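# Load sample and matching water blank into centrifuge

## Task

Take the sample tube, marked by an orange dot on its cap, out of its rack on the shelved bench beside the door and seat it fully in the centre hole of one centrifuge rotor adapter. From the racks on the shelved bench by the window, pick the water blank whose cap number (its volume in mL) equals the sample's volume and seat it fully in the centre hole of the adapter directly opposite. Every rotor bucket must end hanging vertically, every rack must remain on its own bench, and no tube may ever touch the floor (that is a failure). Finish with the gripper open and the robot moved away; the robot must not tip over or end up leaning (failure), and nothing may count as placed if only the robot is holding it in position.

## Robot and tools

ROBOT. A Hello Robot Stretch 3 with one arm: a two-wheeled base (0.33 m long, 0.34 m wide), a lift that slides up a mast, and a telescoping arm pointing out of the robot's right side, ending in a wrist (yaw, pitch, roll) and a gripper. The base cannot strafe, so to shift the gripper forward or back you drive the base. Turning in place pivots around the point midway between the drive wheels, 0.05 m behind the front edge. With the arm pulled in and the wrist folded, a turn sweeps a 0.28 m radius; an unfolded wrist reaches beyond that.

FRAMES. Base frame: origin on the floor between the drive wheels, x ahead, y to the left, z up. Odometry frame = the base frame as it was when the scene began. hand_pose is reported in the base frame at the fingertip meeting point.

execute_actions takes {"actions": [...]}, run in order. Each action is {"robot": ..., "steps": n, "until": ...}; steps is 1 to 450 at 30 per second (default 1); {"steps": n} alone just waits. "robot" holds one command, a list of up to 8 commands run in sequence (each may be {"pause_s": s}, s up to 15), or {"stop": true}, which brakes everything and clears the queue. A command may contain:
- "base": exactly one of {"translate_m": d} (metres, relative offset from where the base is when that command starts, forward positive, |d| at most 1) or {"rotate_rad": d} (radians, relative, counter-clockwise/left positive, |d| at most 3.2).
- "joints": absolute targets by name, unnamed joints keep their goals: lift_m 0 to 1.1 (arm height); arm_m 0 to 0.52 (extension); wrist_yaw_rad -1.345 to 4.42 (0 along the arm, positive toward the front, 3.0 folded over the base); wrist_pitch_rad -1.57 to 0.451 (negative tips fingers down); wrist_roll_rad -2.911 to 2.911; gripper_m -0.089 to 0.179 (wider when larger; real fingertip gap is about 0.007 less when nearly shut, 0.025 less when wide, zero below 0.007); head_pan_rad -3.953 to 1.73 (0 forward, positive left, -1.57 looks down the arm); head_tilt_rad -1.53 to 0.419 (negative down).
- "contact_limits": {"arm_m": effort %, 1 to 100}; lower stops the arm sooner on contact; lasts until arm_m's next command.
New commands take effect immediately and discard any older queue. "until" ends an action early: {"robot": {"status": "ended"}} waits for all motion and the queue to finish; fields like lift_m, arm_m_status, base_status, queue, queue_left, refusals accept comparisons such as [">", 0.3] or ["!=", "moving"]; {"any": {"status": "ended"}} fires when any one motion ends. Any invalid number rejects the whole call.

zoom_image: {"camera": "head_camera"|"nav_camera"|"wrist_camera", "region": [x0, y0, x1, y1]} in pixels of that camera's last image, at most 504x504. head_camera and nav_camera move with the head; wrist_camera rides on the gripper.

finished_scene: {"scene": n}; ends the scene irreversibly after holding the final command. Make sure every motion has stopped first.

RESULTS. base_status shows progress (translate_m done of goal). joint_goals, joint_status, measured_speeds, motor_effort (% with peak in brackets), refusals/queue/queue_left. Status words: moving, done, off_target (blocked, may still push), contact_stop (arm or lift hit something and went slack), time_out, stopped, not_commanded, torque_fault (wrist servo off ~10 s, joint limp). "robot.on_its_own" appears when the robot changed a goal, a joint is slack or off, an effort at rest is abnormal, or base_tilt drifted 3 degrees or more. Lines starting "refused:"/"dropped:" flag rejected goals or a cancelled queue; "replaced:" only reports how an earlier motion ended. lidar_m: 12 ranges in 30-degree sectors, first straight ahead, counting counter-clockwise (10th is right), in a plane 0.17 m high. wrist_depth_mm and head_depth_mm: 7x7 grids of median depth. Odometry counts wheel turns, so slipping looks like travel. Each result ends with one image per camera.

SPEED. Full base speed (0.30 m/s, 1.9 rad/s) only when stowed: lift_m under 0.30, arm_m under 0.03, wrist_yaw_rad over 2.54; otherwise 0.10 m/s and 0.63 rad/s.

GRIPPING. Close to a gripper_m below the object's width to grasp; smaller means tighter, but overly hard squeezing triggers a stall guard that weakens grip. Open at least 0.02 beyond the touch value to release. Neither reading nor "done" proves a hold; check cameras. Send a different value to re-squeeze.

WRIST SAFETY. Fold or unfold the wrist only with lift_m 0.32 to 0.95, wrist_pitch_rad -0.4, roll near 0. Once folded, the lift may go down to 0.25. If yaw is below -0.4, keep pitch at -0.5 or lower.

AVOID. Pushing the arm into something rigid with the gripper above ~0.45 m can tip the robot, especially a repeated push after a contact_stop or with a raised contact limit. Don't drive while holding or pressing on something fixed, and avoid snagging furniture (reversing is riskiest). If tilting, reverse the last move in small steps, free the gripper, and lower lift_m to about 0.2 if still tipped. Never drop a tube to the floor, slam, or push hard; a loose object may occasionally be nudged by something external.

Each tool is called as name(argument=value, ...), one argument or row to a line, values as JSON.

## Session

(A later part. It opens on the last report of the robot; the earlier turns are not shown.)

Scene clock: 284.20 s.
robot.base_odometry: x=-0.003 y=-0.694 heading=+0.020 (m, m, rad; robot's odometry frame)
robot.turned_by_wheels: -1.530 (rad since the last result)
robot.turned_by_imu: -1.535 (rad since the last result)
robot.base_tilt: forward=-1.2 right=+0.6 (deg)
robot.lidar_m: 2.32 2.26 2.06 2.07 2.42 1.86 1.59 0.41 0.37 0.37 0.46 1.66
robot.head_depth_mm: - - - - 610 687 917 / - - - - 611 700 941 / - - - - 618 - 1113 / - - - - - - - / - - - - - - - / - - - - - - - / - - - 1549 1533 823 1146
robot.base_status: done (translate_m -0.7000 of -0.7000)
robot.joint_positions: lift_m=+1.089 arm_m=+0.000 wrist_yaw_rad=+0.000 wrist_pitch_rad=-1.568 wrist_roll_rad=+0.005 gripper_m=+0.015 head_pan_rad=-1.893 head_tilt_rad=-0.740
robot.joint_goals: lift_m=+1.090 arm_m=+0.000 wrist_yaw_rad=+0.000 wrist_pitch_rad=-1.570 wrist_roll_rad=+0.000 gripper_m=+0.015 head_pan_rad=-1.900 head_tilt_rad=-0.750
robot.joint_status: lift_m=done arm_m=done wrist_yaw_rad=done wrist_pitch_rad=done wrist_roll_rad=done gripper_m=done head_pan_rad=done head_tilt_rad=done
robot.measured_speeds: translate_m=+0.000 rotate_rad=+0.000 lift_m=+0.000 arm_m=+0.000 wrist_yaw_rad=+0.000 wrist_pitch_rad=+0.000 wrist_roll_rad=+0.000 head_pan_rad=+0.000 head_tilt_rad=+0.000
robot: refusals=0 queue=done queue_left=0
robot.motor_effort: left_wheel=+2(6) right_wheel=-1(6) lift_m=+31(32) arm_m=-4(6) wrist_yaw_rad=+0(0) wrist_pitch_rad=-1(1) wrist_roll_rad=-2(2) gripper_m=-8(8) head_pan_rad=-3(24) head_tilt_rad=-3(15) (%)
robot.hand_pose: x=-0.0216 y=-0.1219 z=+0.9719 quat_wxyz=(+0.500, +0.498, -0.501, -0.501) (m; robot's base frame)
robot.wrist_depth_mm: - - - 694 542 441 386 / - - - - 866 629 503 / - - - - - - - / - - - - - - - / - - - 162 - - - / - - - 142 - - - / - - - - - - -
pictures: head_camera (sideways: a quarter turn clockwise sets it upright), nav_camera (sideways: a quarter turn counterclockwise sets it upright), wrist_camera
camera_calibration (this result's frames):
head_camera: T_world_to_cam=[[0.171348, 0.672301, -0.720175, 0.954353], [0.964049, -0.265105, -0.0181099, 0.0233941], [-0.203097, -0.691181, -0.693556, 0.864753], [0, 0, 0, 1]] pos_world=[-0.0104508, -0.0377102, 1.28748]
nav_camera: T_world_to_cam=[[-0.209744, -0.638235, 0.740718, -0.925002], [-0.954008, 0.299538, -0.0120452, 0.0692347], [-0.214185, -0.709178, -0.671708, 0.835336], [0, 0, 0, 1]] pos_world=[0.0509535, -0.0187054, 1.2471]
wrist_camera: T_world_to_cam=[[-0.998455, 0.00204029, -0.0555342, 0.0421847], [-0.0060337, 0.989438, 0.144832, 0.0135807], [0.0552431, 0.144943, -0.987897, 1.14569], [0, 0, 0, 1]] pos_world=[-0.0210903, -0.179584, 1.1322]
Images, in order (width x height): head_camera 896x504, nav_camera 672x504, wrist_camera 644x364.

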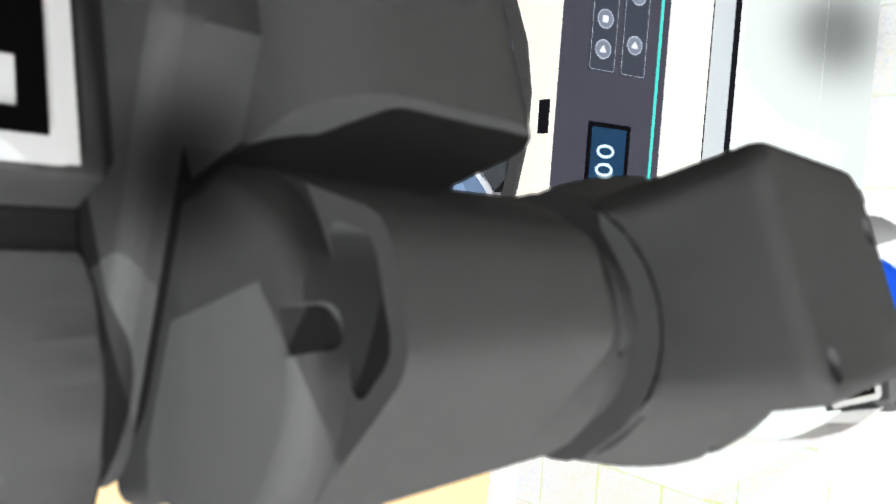

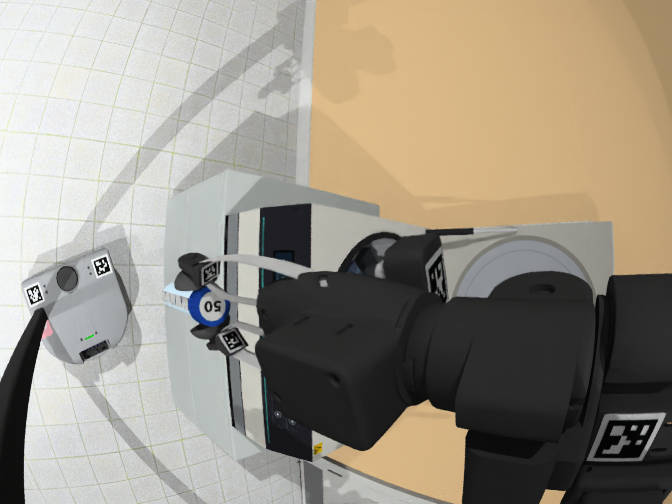

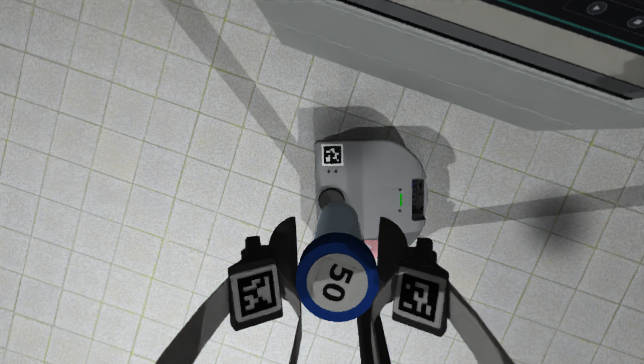

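execute_actions(
  actions=[
    {"robot":[{"base":{"rotate_rad":-0.3},"joints":{"head_pan_rad":-1.57}},{"joints":{"arm_m":0.5}}],"steps":450,"until":{"robot":{"status":"ended"}}},
  ],
)

Scene clock: 295.70 s.
robot.base_odometry: x=-0.003 y=-0.694 heading=-0.280 (m, m, rad; robot's odometry frame)
robot.turned_by_wheels: -0.300 (rad since the last result)
robot.turned_by_imu: -0.300 (rad since the last result)
robot.base_tilt: forward=-1.2 right=+0.7 (deg)
robot.lidar_m: 1.66 2.26 2.12 2.06 2.17 1.85 1.59 0.50 0.38 0.37 0.39 1.63
robot.head_depth_mm: 800 905 912 752 609 677 900 / 806 917 947 778 609 690 930 / - 905 875 743 615 706 957 / 823 928 908 741 619 720 982 / 922 1039 874 685 620 738 1018 / 962 1092 1252 1108 643 776 1047 / 970 1102 1275 1515 1527 826 1142
robot.base_status: done (rotate_rad -0.2999 of -0.3000)
robot.joint_positions: lift_m=+1.089 arm_m=+0.500 wrist_yaw_rad=+0.000 wrist_pitch_rad=-1.568 wrist_roll_rad=+0.005 gripper_m=+0.015 head_pan_rad=-1.577 head_tilt_rad=-0.741
robot.joint_goals: lift_m=+1.090 arm_m=+0.500 wrist_yaw_rad=+0.000 wrist_pitch_rad=-1.570 wrist_roll_rad=+0.000 gripper_m=+0.015 head_pan_rad=-1.570 head_tilt_rad=-0.750
robot.joint_status: lift_m=done arm_m=done wrist_yaw_rad=done wrist_pitch_rad=done wrist_roll_rad=done gripper_m=done head_pan_rad=done head_tilt_rad=done
robot.measured_speeds: translate_m=+0.000 rotate_rad=+0.000 lift_m=+0.000 arm_m=+0.000 wrist_yaw_rad=+0.000 wrist_pitch_rad=+0.000 wrist_roll_rad=+0.000 head_pan_rad=+0.000 head_tilt_rad=+0.000
robot: refusals=0 queue=done queue_left=0
robot.motor_effort: left_wheel=+2(6) right_wheel=-1(6) lift_m=+32(32) arm_m=+5(4) wrist_yaw_rad=+1(1) wrist_pitch_rad=-1(1) wrist_roll_rad=-2(2) gripper_m=-8(8) head_pan_rad=+3(22) head_tilt_rad=-2(3) (%)
robot.hand_pose: x=-0.0216 y=-0.6212 z=+0.9719 quat_wxyz=(+0.499, +0.498, -0.502, -0.501) (m; robot's base frame)
robot.wrist_depth_mm: - - 314 387 362 357 344 / - - 329 402 370 364 352 / - - 355 382 363 367 369 / - - 345 393 384 378 377 / - - 341 182 394 364 374 / - - 347 141 396 401 364 / - - 355 349 375 368 331
pictures: head_camera (sideways: a quarter turn clockwise sets it upright), nav_camera (sideways: a quarter turn counterclockwise sets it upright), wrist_camera
camera_calibration (this result's frames):
head_camera: T_world_to_cam=[[-0.0461541, 0.69249, -0.71995, 0.955387], [0.998695, 0.0477526, -0.0180924, 0.0231599], [0.0218507, -0.719845, -0.69379, 0.863685], [0, 0, 0, 1]] pos_world=[0.00209317, -0.0409824, 1.28747]
nav_camera: T_world_to_cam=[[-0.000930064, -0.672056, 0.7405, -0.925991], [-0.999857, -0.0118947, -0.0120511, 0.069522], [0.016907, -0.740405, -0.671948, 0.834239], [0, 0, 0, 1]] pos_world=[0.0545463, -0.00381606, 1.2471]
wrist_camera: T_world_to_cam=[[-0.998453, 0.00263047, -0.0555342, 0.0435837], [-0.00544885, 0.989441, 0.144832, 0.50755], [0.0553288, 0.14491, -0.987897, 1.21804], [0, 0, 0, 1]] pos_world=[-0.0211105, -0.678811, 1.1322]
Images, in order (width x height): head_camera 896x504, nav_camera 672x504, wrist_camera 644x364.

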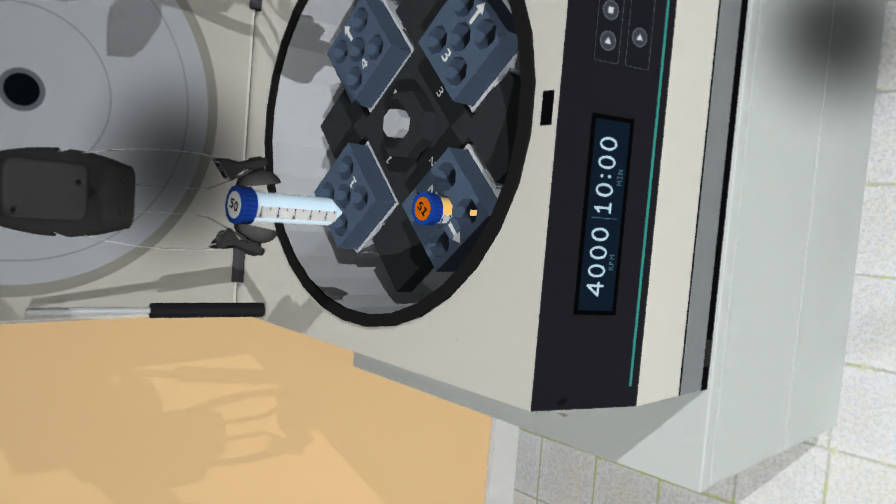

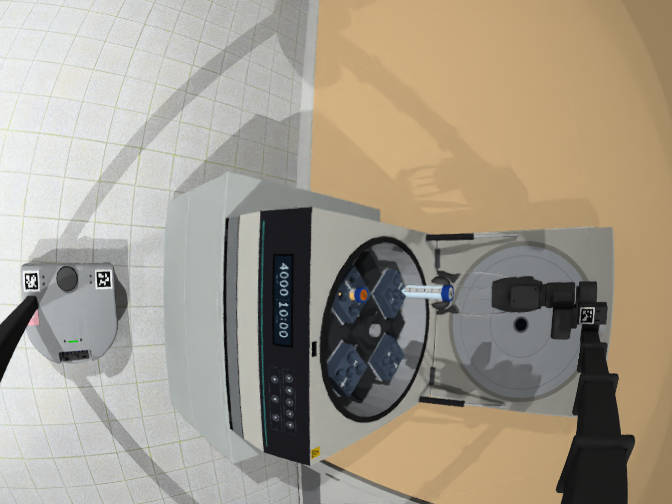

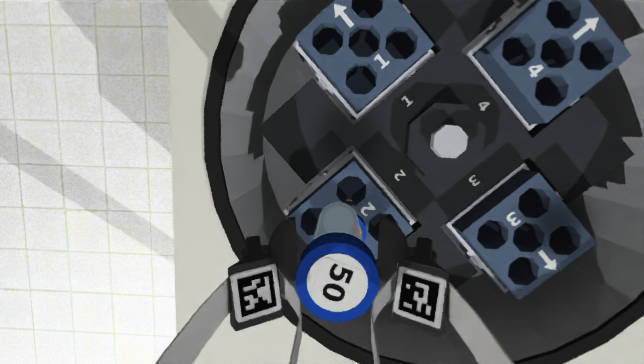

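execute_actions(
  actions=[
    {"robot":[{"joints":{"arm_m":0.1}},{"base":{"translate_m":0.55}},{"base":{"rotate_rad":0.16}},{"base":{"translate_m":-0.775}},{"base":{"rotate_rad":-0.16}},{"joints":{"arm_m":0.49}}],"steps":450,"until":{"robot":{"status":"ended"}}},
    {"steps":450,"until":{"robot":{"status":"ended"}}},
  ],
)

Scene clock: 329.67 s.
robot.base_odometry: x=-0.244 y=-0.754 heading=-0.280 (m, m, rad; robot's odometry frame)
robot.turned_by_wheels: +0.000 (rad since the last result)
robot.turned_by_imu: +0.005 (rad since the last result)
robot.base_tilt: forward=-1.3 right=+0.7 (deg)
robot.lidar_m: 1.88 2.51 2.25 2.19 1.82 1.59 1.36 0.32 0.24 0.23 0.25 0.36
robot.head_depth_mm: 681 883 1037 1129 834 511 651 / 683 776 827 732 580 510 556 / - 779 828 775 643 513 572 / 699 789 868 756 634 518 592 / 704 804 878 772 651 520 610 / 712 812 871 756 648 525 630 / 718 817 842 788 641 527 650
robot.base_status: done (rotate_rad -0.1599 of -0.1600)
robot.joint_positions: lift_m=+1.089 arm_m=+0.490 wrist_yaw_rad=+0.000 wrist_pitch_rad=-1.568 wrist_roll_rad=+0.005 gripper_m=+0.015 head_pan_rad=-1.577 head_tilt_rad=-0.741
robot.joint_goals: lift_m=+1.090 arm_m=+0.490 wrist_yaw_rad=+0.000 wrist_pitch_rad=-1.570 wrist_roll_rad=+0.000 gripper_m=+0.015 head_pan_rad=-1.570 head_tilt_rad=-0.750
robot.joint_status: lift_m=done arm_m=done wrist_yaw_rad=done wrist_pitch_rad=done wrist_roll_rad=done gripper_m=done head_pan_rad=done head_tilt_rad=done
robot.measured_speeds: translate_m=+0.000 rotate_rad=+0.000 lift_m=+0.000 arm_m=+0.000 wrist_yaw_rad=+0.000 wrist_pitch_rad=+0.000 wrist_roll_rad=+0.000 head_pan_rad=+0.000 head_tilt_rad=+0.000
robot: refusals=0 queue=done queue_left=0
robot.motor_effort: left_wheel=+2(7) right_wheel=-2(8) lift_m=+32(31) arm_m=+4(5) wrist_yaw_rad=+0(0) wrist_pitch_rad=-1(1) wrist_roll_rad=-2(2) gripper_m=-7(8) head_pan_rad=+3(2) head_tilt_rad=-3(2) (%)
robot.hand_pose: x=-0.0216 y=-0.6112 z=+0.9719 quat_wxyz=(+0.499, +0.498, -0.501, -0.501) (m; robot's base frame)
robot.wrist_depth_mm: 321 317 308 309 305 301 868 / 328 377 425 466 310 307 - / 344 378 386 388 346 316 - / 378 386 393 368 393 320 - / 393 412 398 182 402 327 - / 395 419 412 142 352 333 - / 376 404 422 391 394 - -
pictures: head_camera (sideways: a quarter turn clockwise sets it upright), nav_camera (sideways: a quarter turn counterclockwise sets it upright), wrist_camera
camera_calibration (this result's frames):
head_camera: T_world_to_cam=[[-0.0462692, 0.692495, -0.719938, 0.955372], [0.998687, 0.0479191, -0.0180915, 0.0231588], [0.0219705, -0.71983, -0.693803, 0.8637], [0, 0, 0, 1]] pos_world=[0.00209999, -0.0409828, 1.28747]
nav_camera: T_world_to_cam=[[-0.0008183, -0.672069, 0.740488, -0.925977], [-0.999855, -0.0120609, -0.0120514, 0.0695224], [0.0170303, -0.74039, -0.671961, 0.834255], [0, 0, 0, 1]] pos_world=[0.0545469, -0.00380705, 1.2471]
wrist_camera: T_world_to_cam=[[-0.998454, 0.00237395, -0.0555338, 0.0433996], [-0.00570288, 0.98944, 0.14483, 0.497656], [0.0552912, 0.144922, -0.987897, 1.21659], [0, 0, 0, 1]] pos_world=[-0.0210963, -0.668816, 1.1322]
Images, in order (width x height): head_camera 896x504, nav_camera 672x504, wrist_camera 644x364.

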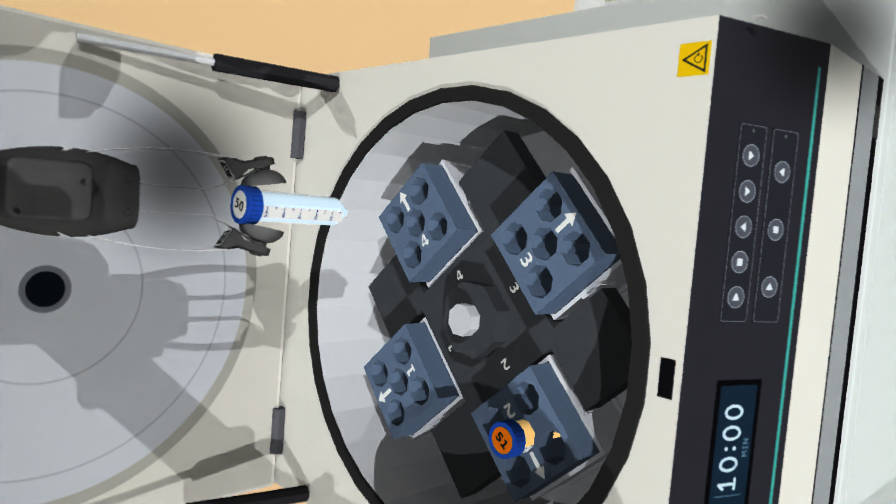

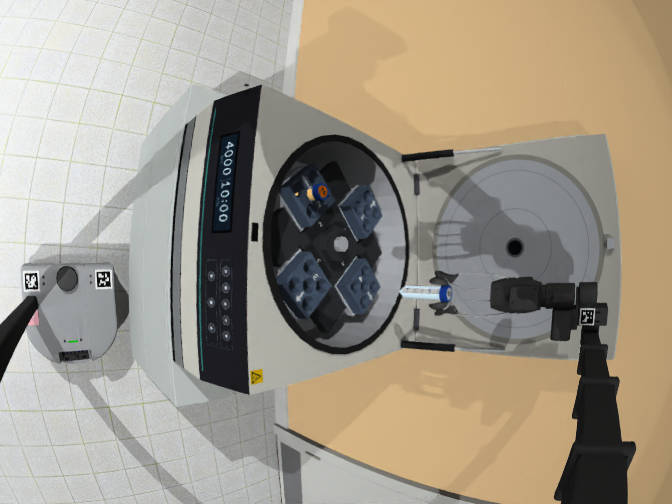

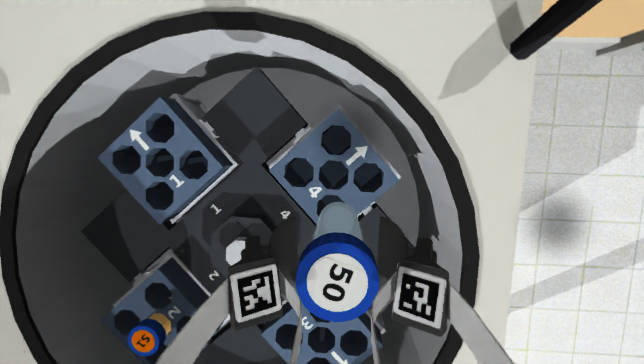

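execute_actions(
  actions=[
    {"robot":{"joints":{"arm_m":0.517,"lift_m":1.01}},"steps":300,"until":{"robot":{"status":"ended"}}},
  ],
)

Scene clock: 336.40 s.
robot.base_odometry: x=-0.244 y=-0.754 heading=-0.280 (m, m, rad; robot's odometry frame)
robot.turned_by_wheels: +0.000 (rad since the last result)
robot.turned_by_imu: +0.001 (rad since the last result)
robot.base_tilt: forward=-1.2 right=+0.8 (deg)
robot.lidar_m: 1.88 2.51 2.25 2.20 1.83 1.60 1.37 0.32 0.24 0.23 0.25 0.35
robot.head_depth_mm: 701 886 1036 1130 834 512 653 / 708 778 830 731 580 510 557 / - 814 831 777 643 514 574 / 696 797 871 761 634 518 591 / 705 803 874 772 651 520 610 / 711 811 869 754 648 526 631 / 718 815 838 787 642 525 652
robot.base_status: done (rotate_rad -0.1599 of -0.1600)
robot.joint_positions: lift_m=+1.011 arm_m=+0.517 wrist_yaw_rad=+0.000 wrist_pitch_rad=-1.568 wrist_roll_rad=+0.005 gripper_m=+0.015 head_pan_rad=-1.577 head_tilt_rad=-0.741
robot.joint_goals: lift_m=+1.010 arm_m=+0.517 wrist_yaw_rad=+0.000 wrist_pitch_rad=-1.570 wrist_roll_rad=+0.000 gripper_m=+0.015 head_pan_rad=-1.570 head_tilt_rad=-0.750
robot.joint_status: lift_m=done arm_m=done wrist_yaw_rad=done wrist_pitch_rad=done wrist_roll_rad=done gripper_m=done head_pan_rad=done head_tilt_rad=done
robot.measured_speeds: translate_m=+0.000 rotate_rad=+0.000 lift_m=+0.000 arm_m=+0.000 wrist_yaw_rad=+0.000 wrist_pitch_rad=+0.000 wrist_roll_rad=+0.000 head_pan_rad=+0.000 head_tilt_rad=+0.000
robot: refusals=0 queue=done queue_left=0
robot.motor_effort: left_wheel=+2(2) right_wheel=-2(1) lift_m=+12(34) arm_m=+5(3) wrist_yaw_rad=+0(0) wrist_pitch_rad=-1(1) wrist_roll_rad=-2(2) gripper_m=-8(8) head_pan_rad=+3(3) head_tilt_rad=-3(2) (%)
robot.hand_pose: x=-0.0216 y=-0.6382 z=+0.8929 quat_wxyz=(+0.499, +0.498, -0.501, -0.501) (m; robot's base frame)
robot.wrist_depth_mm: 242 238 234 231 230 227 224 / 257 316 349 294 233 232 230 / 313 328 310 417 240 236 996 / 320 294 315 290 325 238 - / 350 301 321 182 349 245 - / 339 333 309 142 322 249 - / 367 336 332 329 336 253 -
pictures: head_camera (sideways: a quarter turn clockwise sets it upright), nav_camera (sideways: a quarter turn counterclockwise sets it upright), wrist_camera
camera_calibration (this result's frames):
head_camera: T_world_to_cam=[[-0.0462692, 0.692495, -0.719938, 0.955372], [0.998687, 0.0479191, -0.0180915, 0.0231588], [0.0219705, -0.71983, -0.693803, 0.8637], [0, 0, 0, 1]] pos_world=[0.00209999, -0.0409828, 1.28747]
nav_camera: T_world_to_cam=[[-0.0008183, -0.672069, 0.740488, -0.925976], [-0.999855, -0.0120609, -0.0120514, 0.0695224], [0.0170303, -0.74039, -0.671961, 0.834255], [0, 0, 0, 1]] pos_world=[0.0545469, -0.00380705, 1.2471]
wrist_camera: T_world_to_cam=[[-0.998454, 0.00237443, -0.0555338, 0.0390811], [-0.0057024, 0.98944, 0.14483, 0.5358], [0.0552912, 0.144922, -0.987897, 1.14254], [0, 0, 0, 1]] pos_world=[-0.0210963, -0.695814, 1.05328]
Images, in order (width x height): head_camera 896x504, nav_camera 672x504, wrist_camera 644x364.

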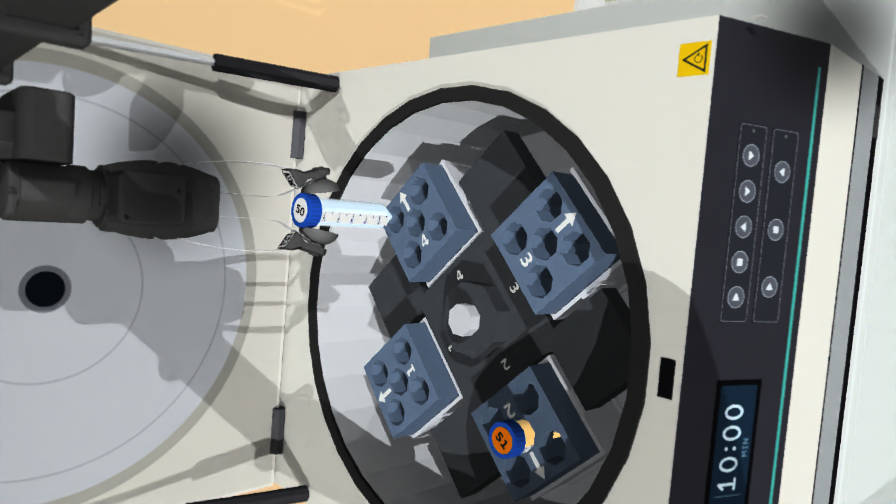

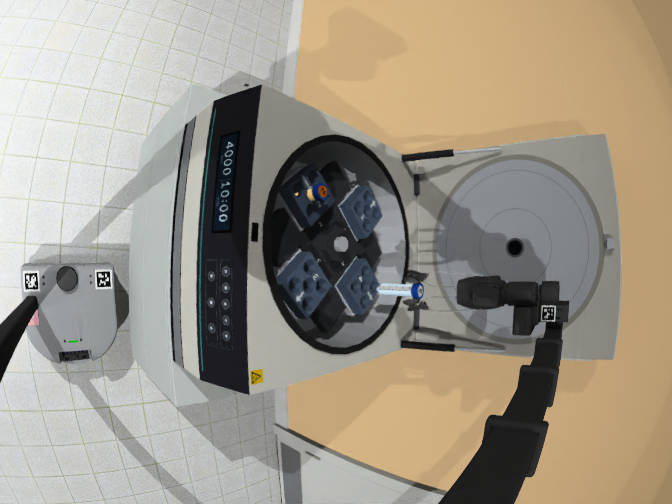

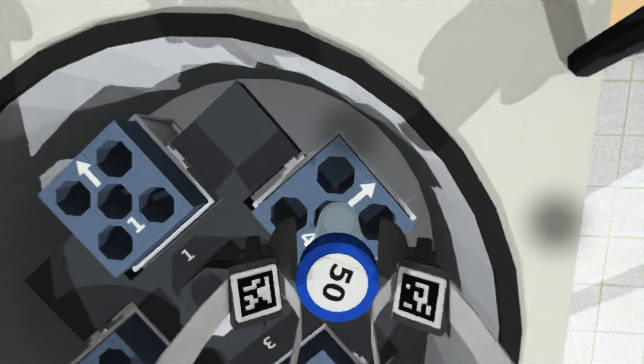

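Matches the earlier alignment view.

execute_actions(
  actions=[
    {"robot":{"joints":{"lift_m":0.95}},"steps":300,"until":{"robot":{"status":"ended"}}},
  ],
)

zoom_image(
  camera="head_camera",
  region=[250,120,550,320],
)

Scene clock: 340.03 s.
robot.base_odometry: x=-0.244 y=-0.754 heading=-0.280 (m, m, rad; robot's odometry frame)
robot.turned_by_wheels: +0.000 (rad since the last result)
robot.turned_by_imu: +0.001 (rad since the last result)
robot.base_tilt: forward=-1.2 right=+0.7 (deg)
robot.lidar_m: 1.88 2.51 2.25 2.19 1.83 1.59 1.37 0.31 0.24 0.23 0.25 0.35
robot.head_depth_mm: 654 - 1034 1132 836 511 652 / - 782 829 732 581 510 556 / - 791 854 762 643 513 573 / 697 792 871 756 634 518 591 / 706 802 874 773 650 519 611 / 711 813 867 753 649 526 629 / 720 816 838 787 644 526 651
robot.base_status: done (rotate_rad -0.1599 of -0.1600)
robot.joint_positions: lift_m=+0.951 arm_m=+0.517 wrist_yaw_rad=+0.000 wrist_pitch_rad=-1.568 wrist_roll_rad=+0.005 gripper_m=+0.015 head_pan_rad=-1.577 head_tilt_rad=-0.741
robot.joint_goals: lift_m=+0.950 arm_m=+0.517 wrist_yaw_rad=+0.000 wrist_pitch_rad=-1.570 wrist_roll_rad=+0.000 gripper_m=+0.015 head_pan_rad=-1.570 head_tilt_rad=-0.750
robot.joint_status: lift_m=done arm_m=done wrist_yaw_rad=done wrist_pitch_rad=done wrist_roll_rad=done gripper_m=done head_pan_rad=done head_tilt_rad=done
robot.measured_speeds: translate_m=+0.000 rotate_rad=+0.000 lift_m=+0.000 arm_m=+0.000 wrist_yaw_rad=+0.000 wrist_pitch_rad=+0.000 wrist_roll_rad=+0.000 head_pan_rad=+0.000 head_tilt_rad=+0.000
robot: refusals=0 queue=done queue_left=0
robot.motor_effort: left_wheel=+2(2) right_wheel=-2(2) lift_m=+12(11) arm_m=+4(5) wrist_yaw_rad=+1(0) wrist_pitch_rad=-1(1) wrist_roll_rad=-2(2) gripper_m=-7(8) head_pan_rad=+1(3) head_tilt_rad=-4(3) (%)
robot.hand_pose: x=-0.0216 y=-0.6382 z=+0.8329 quat_wxyz=(+0.499, +0.498, -0.501, -0.501) (m; robot's base frame)
robot.wrist_depth_mm: 197 214 205 172 174 172 169 / 257 315 304 296 174 175 173 / 239 256 249 359 240 177 176 / 234 253 255 231 323 180 179 / 239 249 259 219 307 199 183 / 250 268 263 141 259 230 186 / 277 273 249 266 262 223 189
pictures: head_camera (sideways: a quarter turn clockwise sets it upright), nav_camera (sideways: a quarter turn counterclockwise sets it upright), wrist_camera
camera_calibration (this result's frames):
head_camera: T_world_to_cam=[[-0.0462691, 0.692495, -0.719938, 0.955372], [0.998687, 0.047919, -0.0180915, 0.0231588], [0.0219704, -0.71983, -0.693803, 0.8637], [0, 0, 0, 1]] pos_world=[0.00209998, -0.0409828, 1.28747]
nav_camera: T_world_to_cam=[[-0.00081838, -0.672069, 0.740488, -0.925977], [-0.999855, -0.0120608, -0.0120514, 0.0695224], [0.0170302, -0.74039, -0.671961, 0.834255], [0, 0, 0, 1]] pos_world=[0.0545469, -0.00380706, 1.2471]
wrist_camera: T_world_to_cam=[[-0.998454, 0.0023723, -0.0555338, 0.0357475], [-0.00570453, 0.98944, 0.14483, 0.54449], [0.0552909, 0.144923, -0.987897, 1.08326], [0, 0, 0, 1]] pos_world=[-0.0210963, -0.695815, 0.993278]
Images, in order (width x height): head_camera 896x504, nav_camera 672x504, wrist_camera 644x364.

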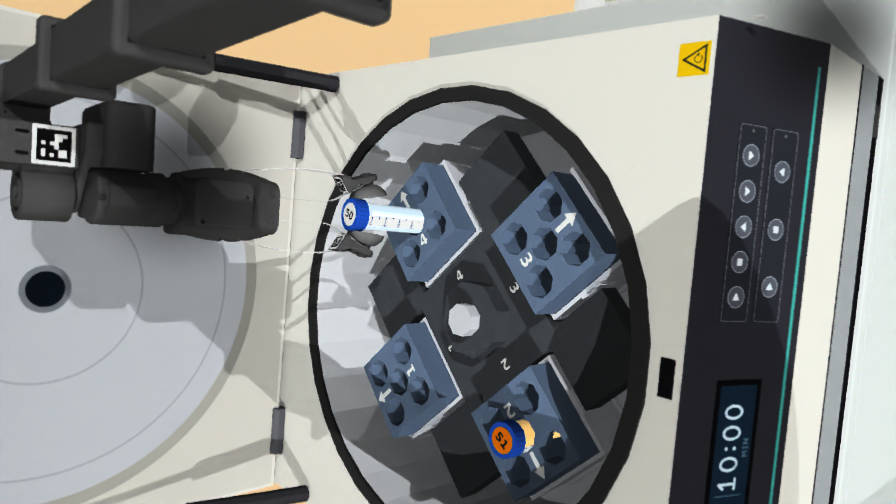

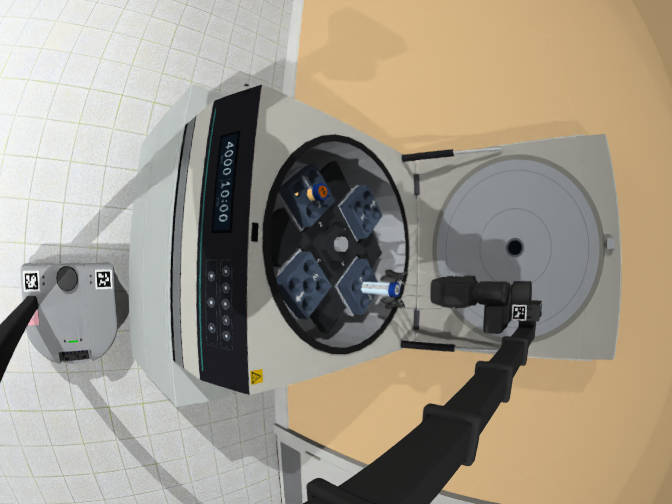

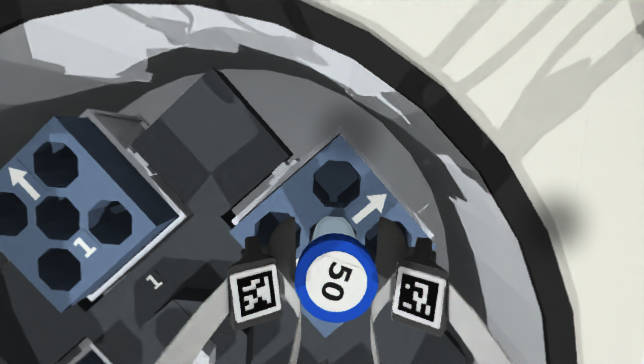

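Region (250, 120, 550, 320) of head_camera's 896x504 image, scaled by 1.680, with more detail than that image has.

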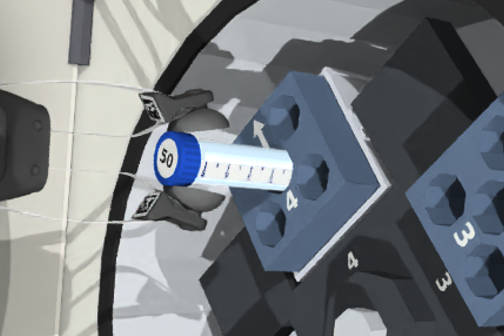

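execute_actions(
  actions=[
    {"robot":[{"joints":{"lift_m":0.912}},{"joints":{"gripper_m":0.07}},{"pause_s":0.5},{"joints":{"lift_m":0.98}},{"joints":{"gripper_m":0.0}},{"joints":{"lift_m":0.88}}],"steps":400,"until":{"robot":{"status":"ended"}}},
    {"steps":10},
    {"robot":{"joints":{"lift_m":1.05}},"steps":300,"until":{"robot":{"status":"ended"}}},
  ],
)

zoom_image(
  camera="head_camera",
  region=[300,120,650,504],
)

Scene clock: 351.70 s.
robot.base_odometry: x=-0.244 y=-0.754 heading=-0.280 (m, m, rad; robot's odometry frame)
robot.turned_by_wheels: +0.000 (rad since the last result)
robot.turned_by_imu: -0.010 (rad since the last result)
robot.base_tilt: forward=-1.1 right=+0.6 (deg)
robot.lidar_m: 1.88 2.52 2.25 2.20 1.82 1.60 1.36 0.32 0.24 0.23 0.25 0.35
robot.head_depth_mm: 719 903 1041 1157 871 522 661 / 689 768 827 730 579 510 562 / - 802 849 784 632 515 578 / 696 795 873 755 633 518 595 / 703 800 873 746 648 519 611 / 708 805 871 761 649 524 628 / 714 818 840 787 645 525 647
robot.base_status: done (rotate_rad -0.1600 of -0.1600)
robot.joint_positions: lift_m=+1.049 arm_m=+0.517 wrist_yaw_rad=+0.001 wrist_pitch_rad=-1.564 wrist_roll_rad=+0.003 gripper_m=+0.000 head_pan_rad=-1.577 head_tilt_rad=-0.742
robot.joint_goals: lift_m=+1.050 arm_m=+0.517 wrist_yaw_rad=+0.000 wrist_pitch_rad=-1.570 wrist_roll_rad=+0.000 gripper_m=+0.000 head_pan_rad=-1.570 head_tilt_rad=-0.750
robot.joint_status: lift_m=done arm_m=done wrist_yaw_rad=done wrist_pitch_rad=done wrist_roll_rad=done gripper_m=done head_pan_rad=done head_tilt_rad=done
robot.measured_speeds: translate_m=+0.000 rotate_rad=+0.000 lift_m=+0.000 arm_m=+0.000 wrist_yaw_rad=+0.000 wrist_pitch_rad=+0.000 wrist_roll_rad=+0.000 head_pan_rad=+0.000 head_tilt_rad=+0.000
robot: refusals=0 queue=done queue_left=0
robot.motor_effort: left_wheel=+1(12) right_wheel=+0(34) lift_m=+31(29) arm_m=+0(5) wrist_yaw_rad=-2(2) wrist_pitch_rad=-3(20) wrist_roll_rad=-1(2) gripper_m=-2(81) head_pan_rad=+3(3) head_tilt_rad=-2(3) (%)
robot.hand_pose: x=-0.0217 y=-0.6396 z=+0.9318 quat_wxyz=(+0.501, +0.498, -0.502, -0.499) (m; robot's base frame)
robot.wrist_depth_mm: 282 278 275 271 267 263 206 / 288 316 374 273 273 269 - / 317 367 351 453 276 274 - / 355 335 356 326 354 279 - / 387 342 360 328 380 285 - / 382 376 349 - 371 290 - / 391 361 378 368 415 296 -
pictures: head_camera (sideways: a quarter turn clockwise sets it upright), nav_camera (sideways: a quarter turn counterclockwise sets it upright), wrist_camera
replaced: robot.lift_m: its motion had ended contact_stop
camera_calibration (this result's frames):
head_camera: T_world_to_cam=[[-0.0464253, 0.693666, -0.718799, 0.953889], [0.998676, 0.0481837, -0.0180028, 0.0230434], [0.0221464, -0.718683, -0.694985, 0.865236], [0, 0, 0, 1]] pos_world=[0.00210977, -0.0409599, 1.2874]
nav_camera: T_world_to_cam=[[-0.00066725, -0.673285, 0.739383, -0.924537], [-0.999852, -0.0122762, -0.0120811, 0.069561], [0.0172109, -0.739281, -0.673177, 0.835835], [0, 0, 0, 1]] pos_world=[0.0545483, -0.0037056, 1.24709]
wrist_camera: T_world_to_cam=[[-0.998457, -0.000359068, -0.0555348, 0.0394651], [-0.00817559, 0.990035, 0.140587, 0.535855], [0.0549309, 0.140824, -0.98851, 1.17906], [0, 0, 0, 1]] pos_world=[-0.020982, -0.696541, 1.09237]
Images, in order (width x height): head_camera 896x504, nav_camera 672x504, wrist_camera 644x364.

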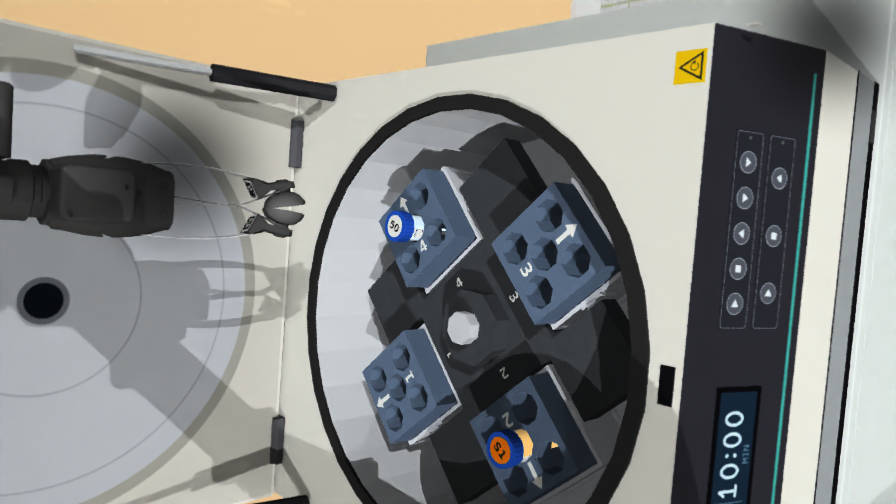

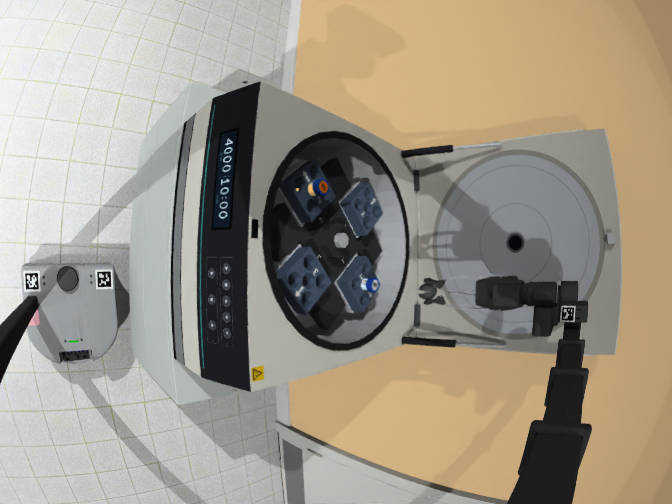

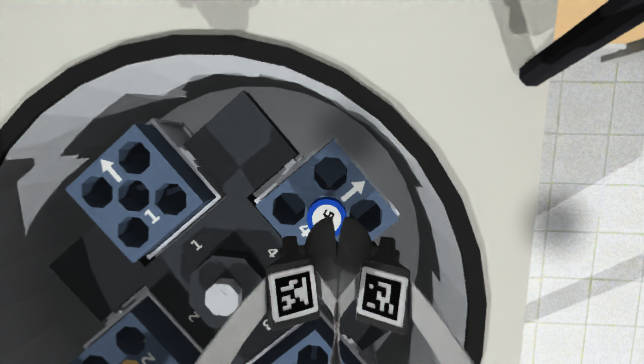

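Region (300, 120, 650, 504) of head_camera's 896x504 image, scaled by 1.312, with more detail than that image has; it fills the left 459 columns of this view, and the rest is white.

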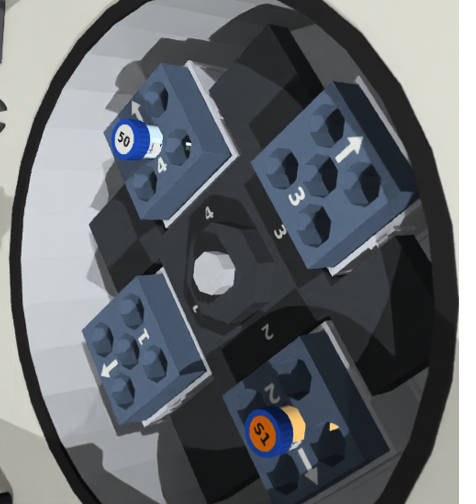

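Both seated. Retract and finish.

execute_actions(
  actions=[
    {"robot":[{"joints":{"lift_m":1.09,"arm_m":0}},{"base":{"translate_m":0.3}}],"steps":400,"until":{"robot":{"status":"ended"}}},
  ],
)

finished_scene(
  scene=1,
)

Scene clock: 363.20 s.
robot.base_odometry: x=+0.044 y=-0.837 heading=-0.280 (m, m, rad; robot's odometry frame)
robot.turned_by_wheels: +0.000 (rad since the last result)
robot.turned_by_imu: +0.002 (rad since the last result)
robot.base_tilt: forward=-1.2 right=+0.6 (deg)
robot.lidar_m: 1.59 2.29 2.87 2.19 2.29 1.97 1.66 0.34 0.25 0.25 0.26 1.42
robot.head_depth_mm: - - - - - - - / - - - - - - - / 727 - - - - - - / 734 837 850 687 598 - 642 / 840 949 1096 1049 828 538 680 / 848 961 1111 1317 1474 761 699 / 853 972 1125 1328 1491 1321 1146
robot.base_status: done (translate_m +0.3000 of +0.3000)
robot.joint_positions: lift_m=+1.089 arm_m=+0.000 wrist_yaw_rad=+0.001 wrist_pitch_rad=-1.565 wrist_roll_rad=+0.003 gripper_m=+0.000 head_pan_rad=-1.577 head_tilt_rad=-0.742
robot.joint_goals: lift_m=+1.090 arm_m=+0.000 wrist_yaw_rad=+0.000 wrist_pitch_rad=-1.570 wrist_roll_rad=+0.000 gripper_m=+0.000 head_pan_rad=-1.570 head_tilt_rad=-0.750
robot.joint_status: lift_m=done arm_m=done wrist_yaw_rad=done wrist_pitch_rad=done wrist_roll_rad=done gripper_m=done head_pan_rad=done head_tilt_rad=done
robot.measured_speeds: translate_m=+0.000 rotate_rad=+0.000 lift_m=+0.000 arm_m=+0.000 wrist_yaw_rad=+0.000 wrist_pitch_rad=+0.000 wrist_roll_rad=+0.000 head_pan_rad=+0.000 head_tilt_rad=+0.000
robot: refusals=0 queue=done queue_left=0
robot.motor_effort: left_wheel=+0(5) right_wheel=+0(5) lift_m=+31(33) arm_m=-4(6) wrist_yaw_rad=-1(1) wrist_pitch_rad=-2(2) wrist_roll_rad=-2(1) gripper_m=-2(2) head_pan_rad=+2(2) head_tilt_rad=-2(2) (%)
robot.hand_pose: x=-0.0217 y=-0.1228 z=+0.9718 quat_wxyz=(+0.501, +0.498, -0.502, -0.499) (m; robot's base frame)
robot.wrist_depth_mm: - - 563 330 324 320 315 / - - 579 423 417 404 399 / - - - - - - - / - - - - - - - / - - - - - - - / - - - - - - - / - - - - - - -
pictures: head_camera (sideways: a quarter turn clockwise sets it upright), nav_camera (sideways: a quarter turn counterclockwise sets it upright), wrist_camera
camera_calibration (this result's frames):
head_camera: T_world_to_cam=[[-0.0464251, 0.693666, -0.718799, 0.953889], [0.998676, 0.0481834, -0.0180028, 0.0230434], [0.0221463, -0.718683, -0.694985, 0.865236], [0, 0, 0, 1]] pos_world=[0.00210976, -0.0409599, 1.2874]
nav_camera: T_world_to_cam=[[-0.000667411, -0.673285, 0.739383, -0.924537], [-0.999852, -0.012276, -0.0120811, 0.069561], [0.0172107, -0.739281, -0.673177, 0.835835], [0, 0, 0, 1]] pos_world=[0.0545483, -0.00370561, 1.24709]
wrist_camera: T_world_to_cam=[[-0.998457, -0.000265974, -0.0555342, 0.0418847], [-0.00813521, 0.989902, 0.141523, 0.0176666], [0.0549357, 0.141756, -0.988376, 1.14584], [0, 0, 0, 1]] pos_world=[-0.0209835, -0.179907, 1.13234]
Images, in order (width x height): head_camera 896x504, nav_camera 672x504, wrist_camera 644x364.

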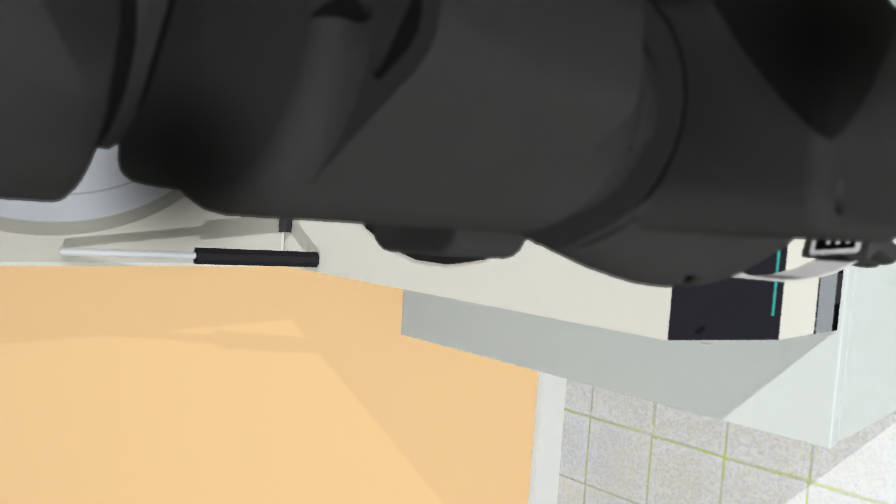

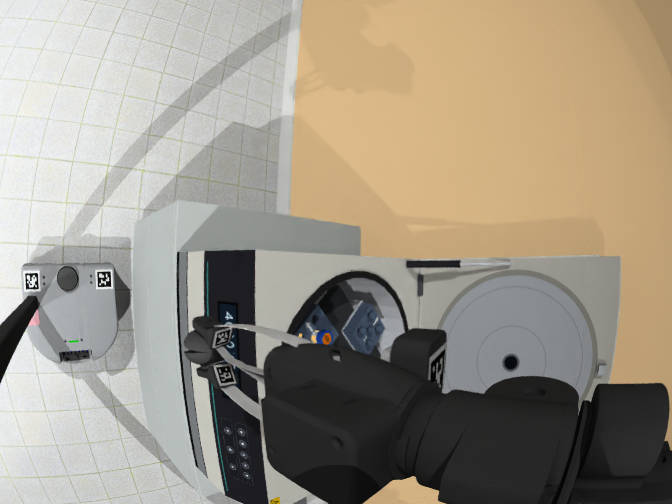

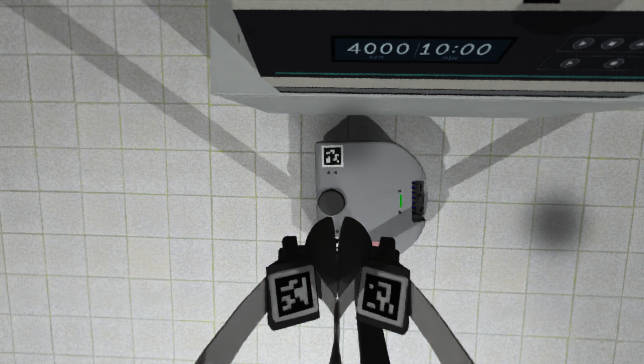

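The scene is finished: the task was done.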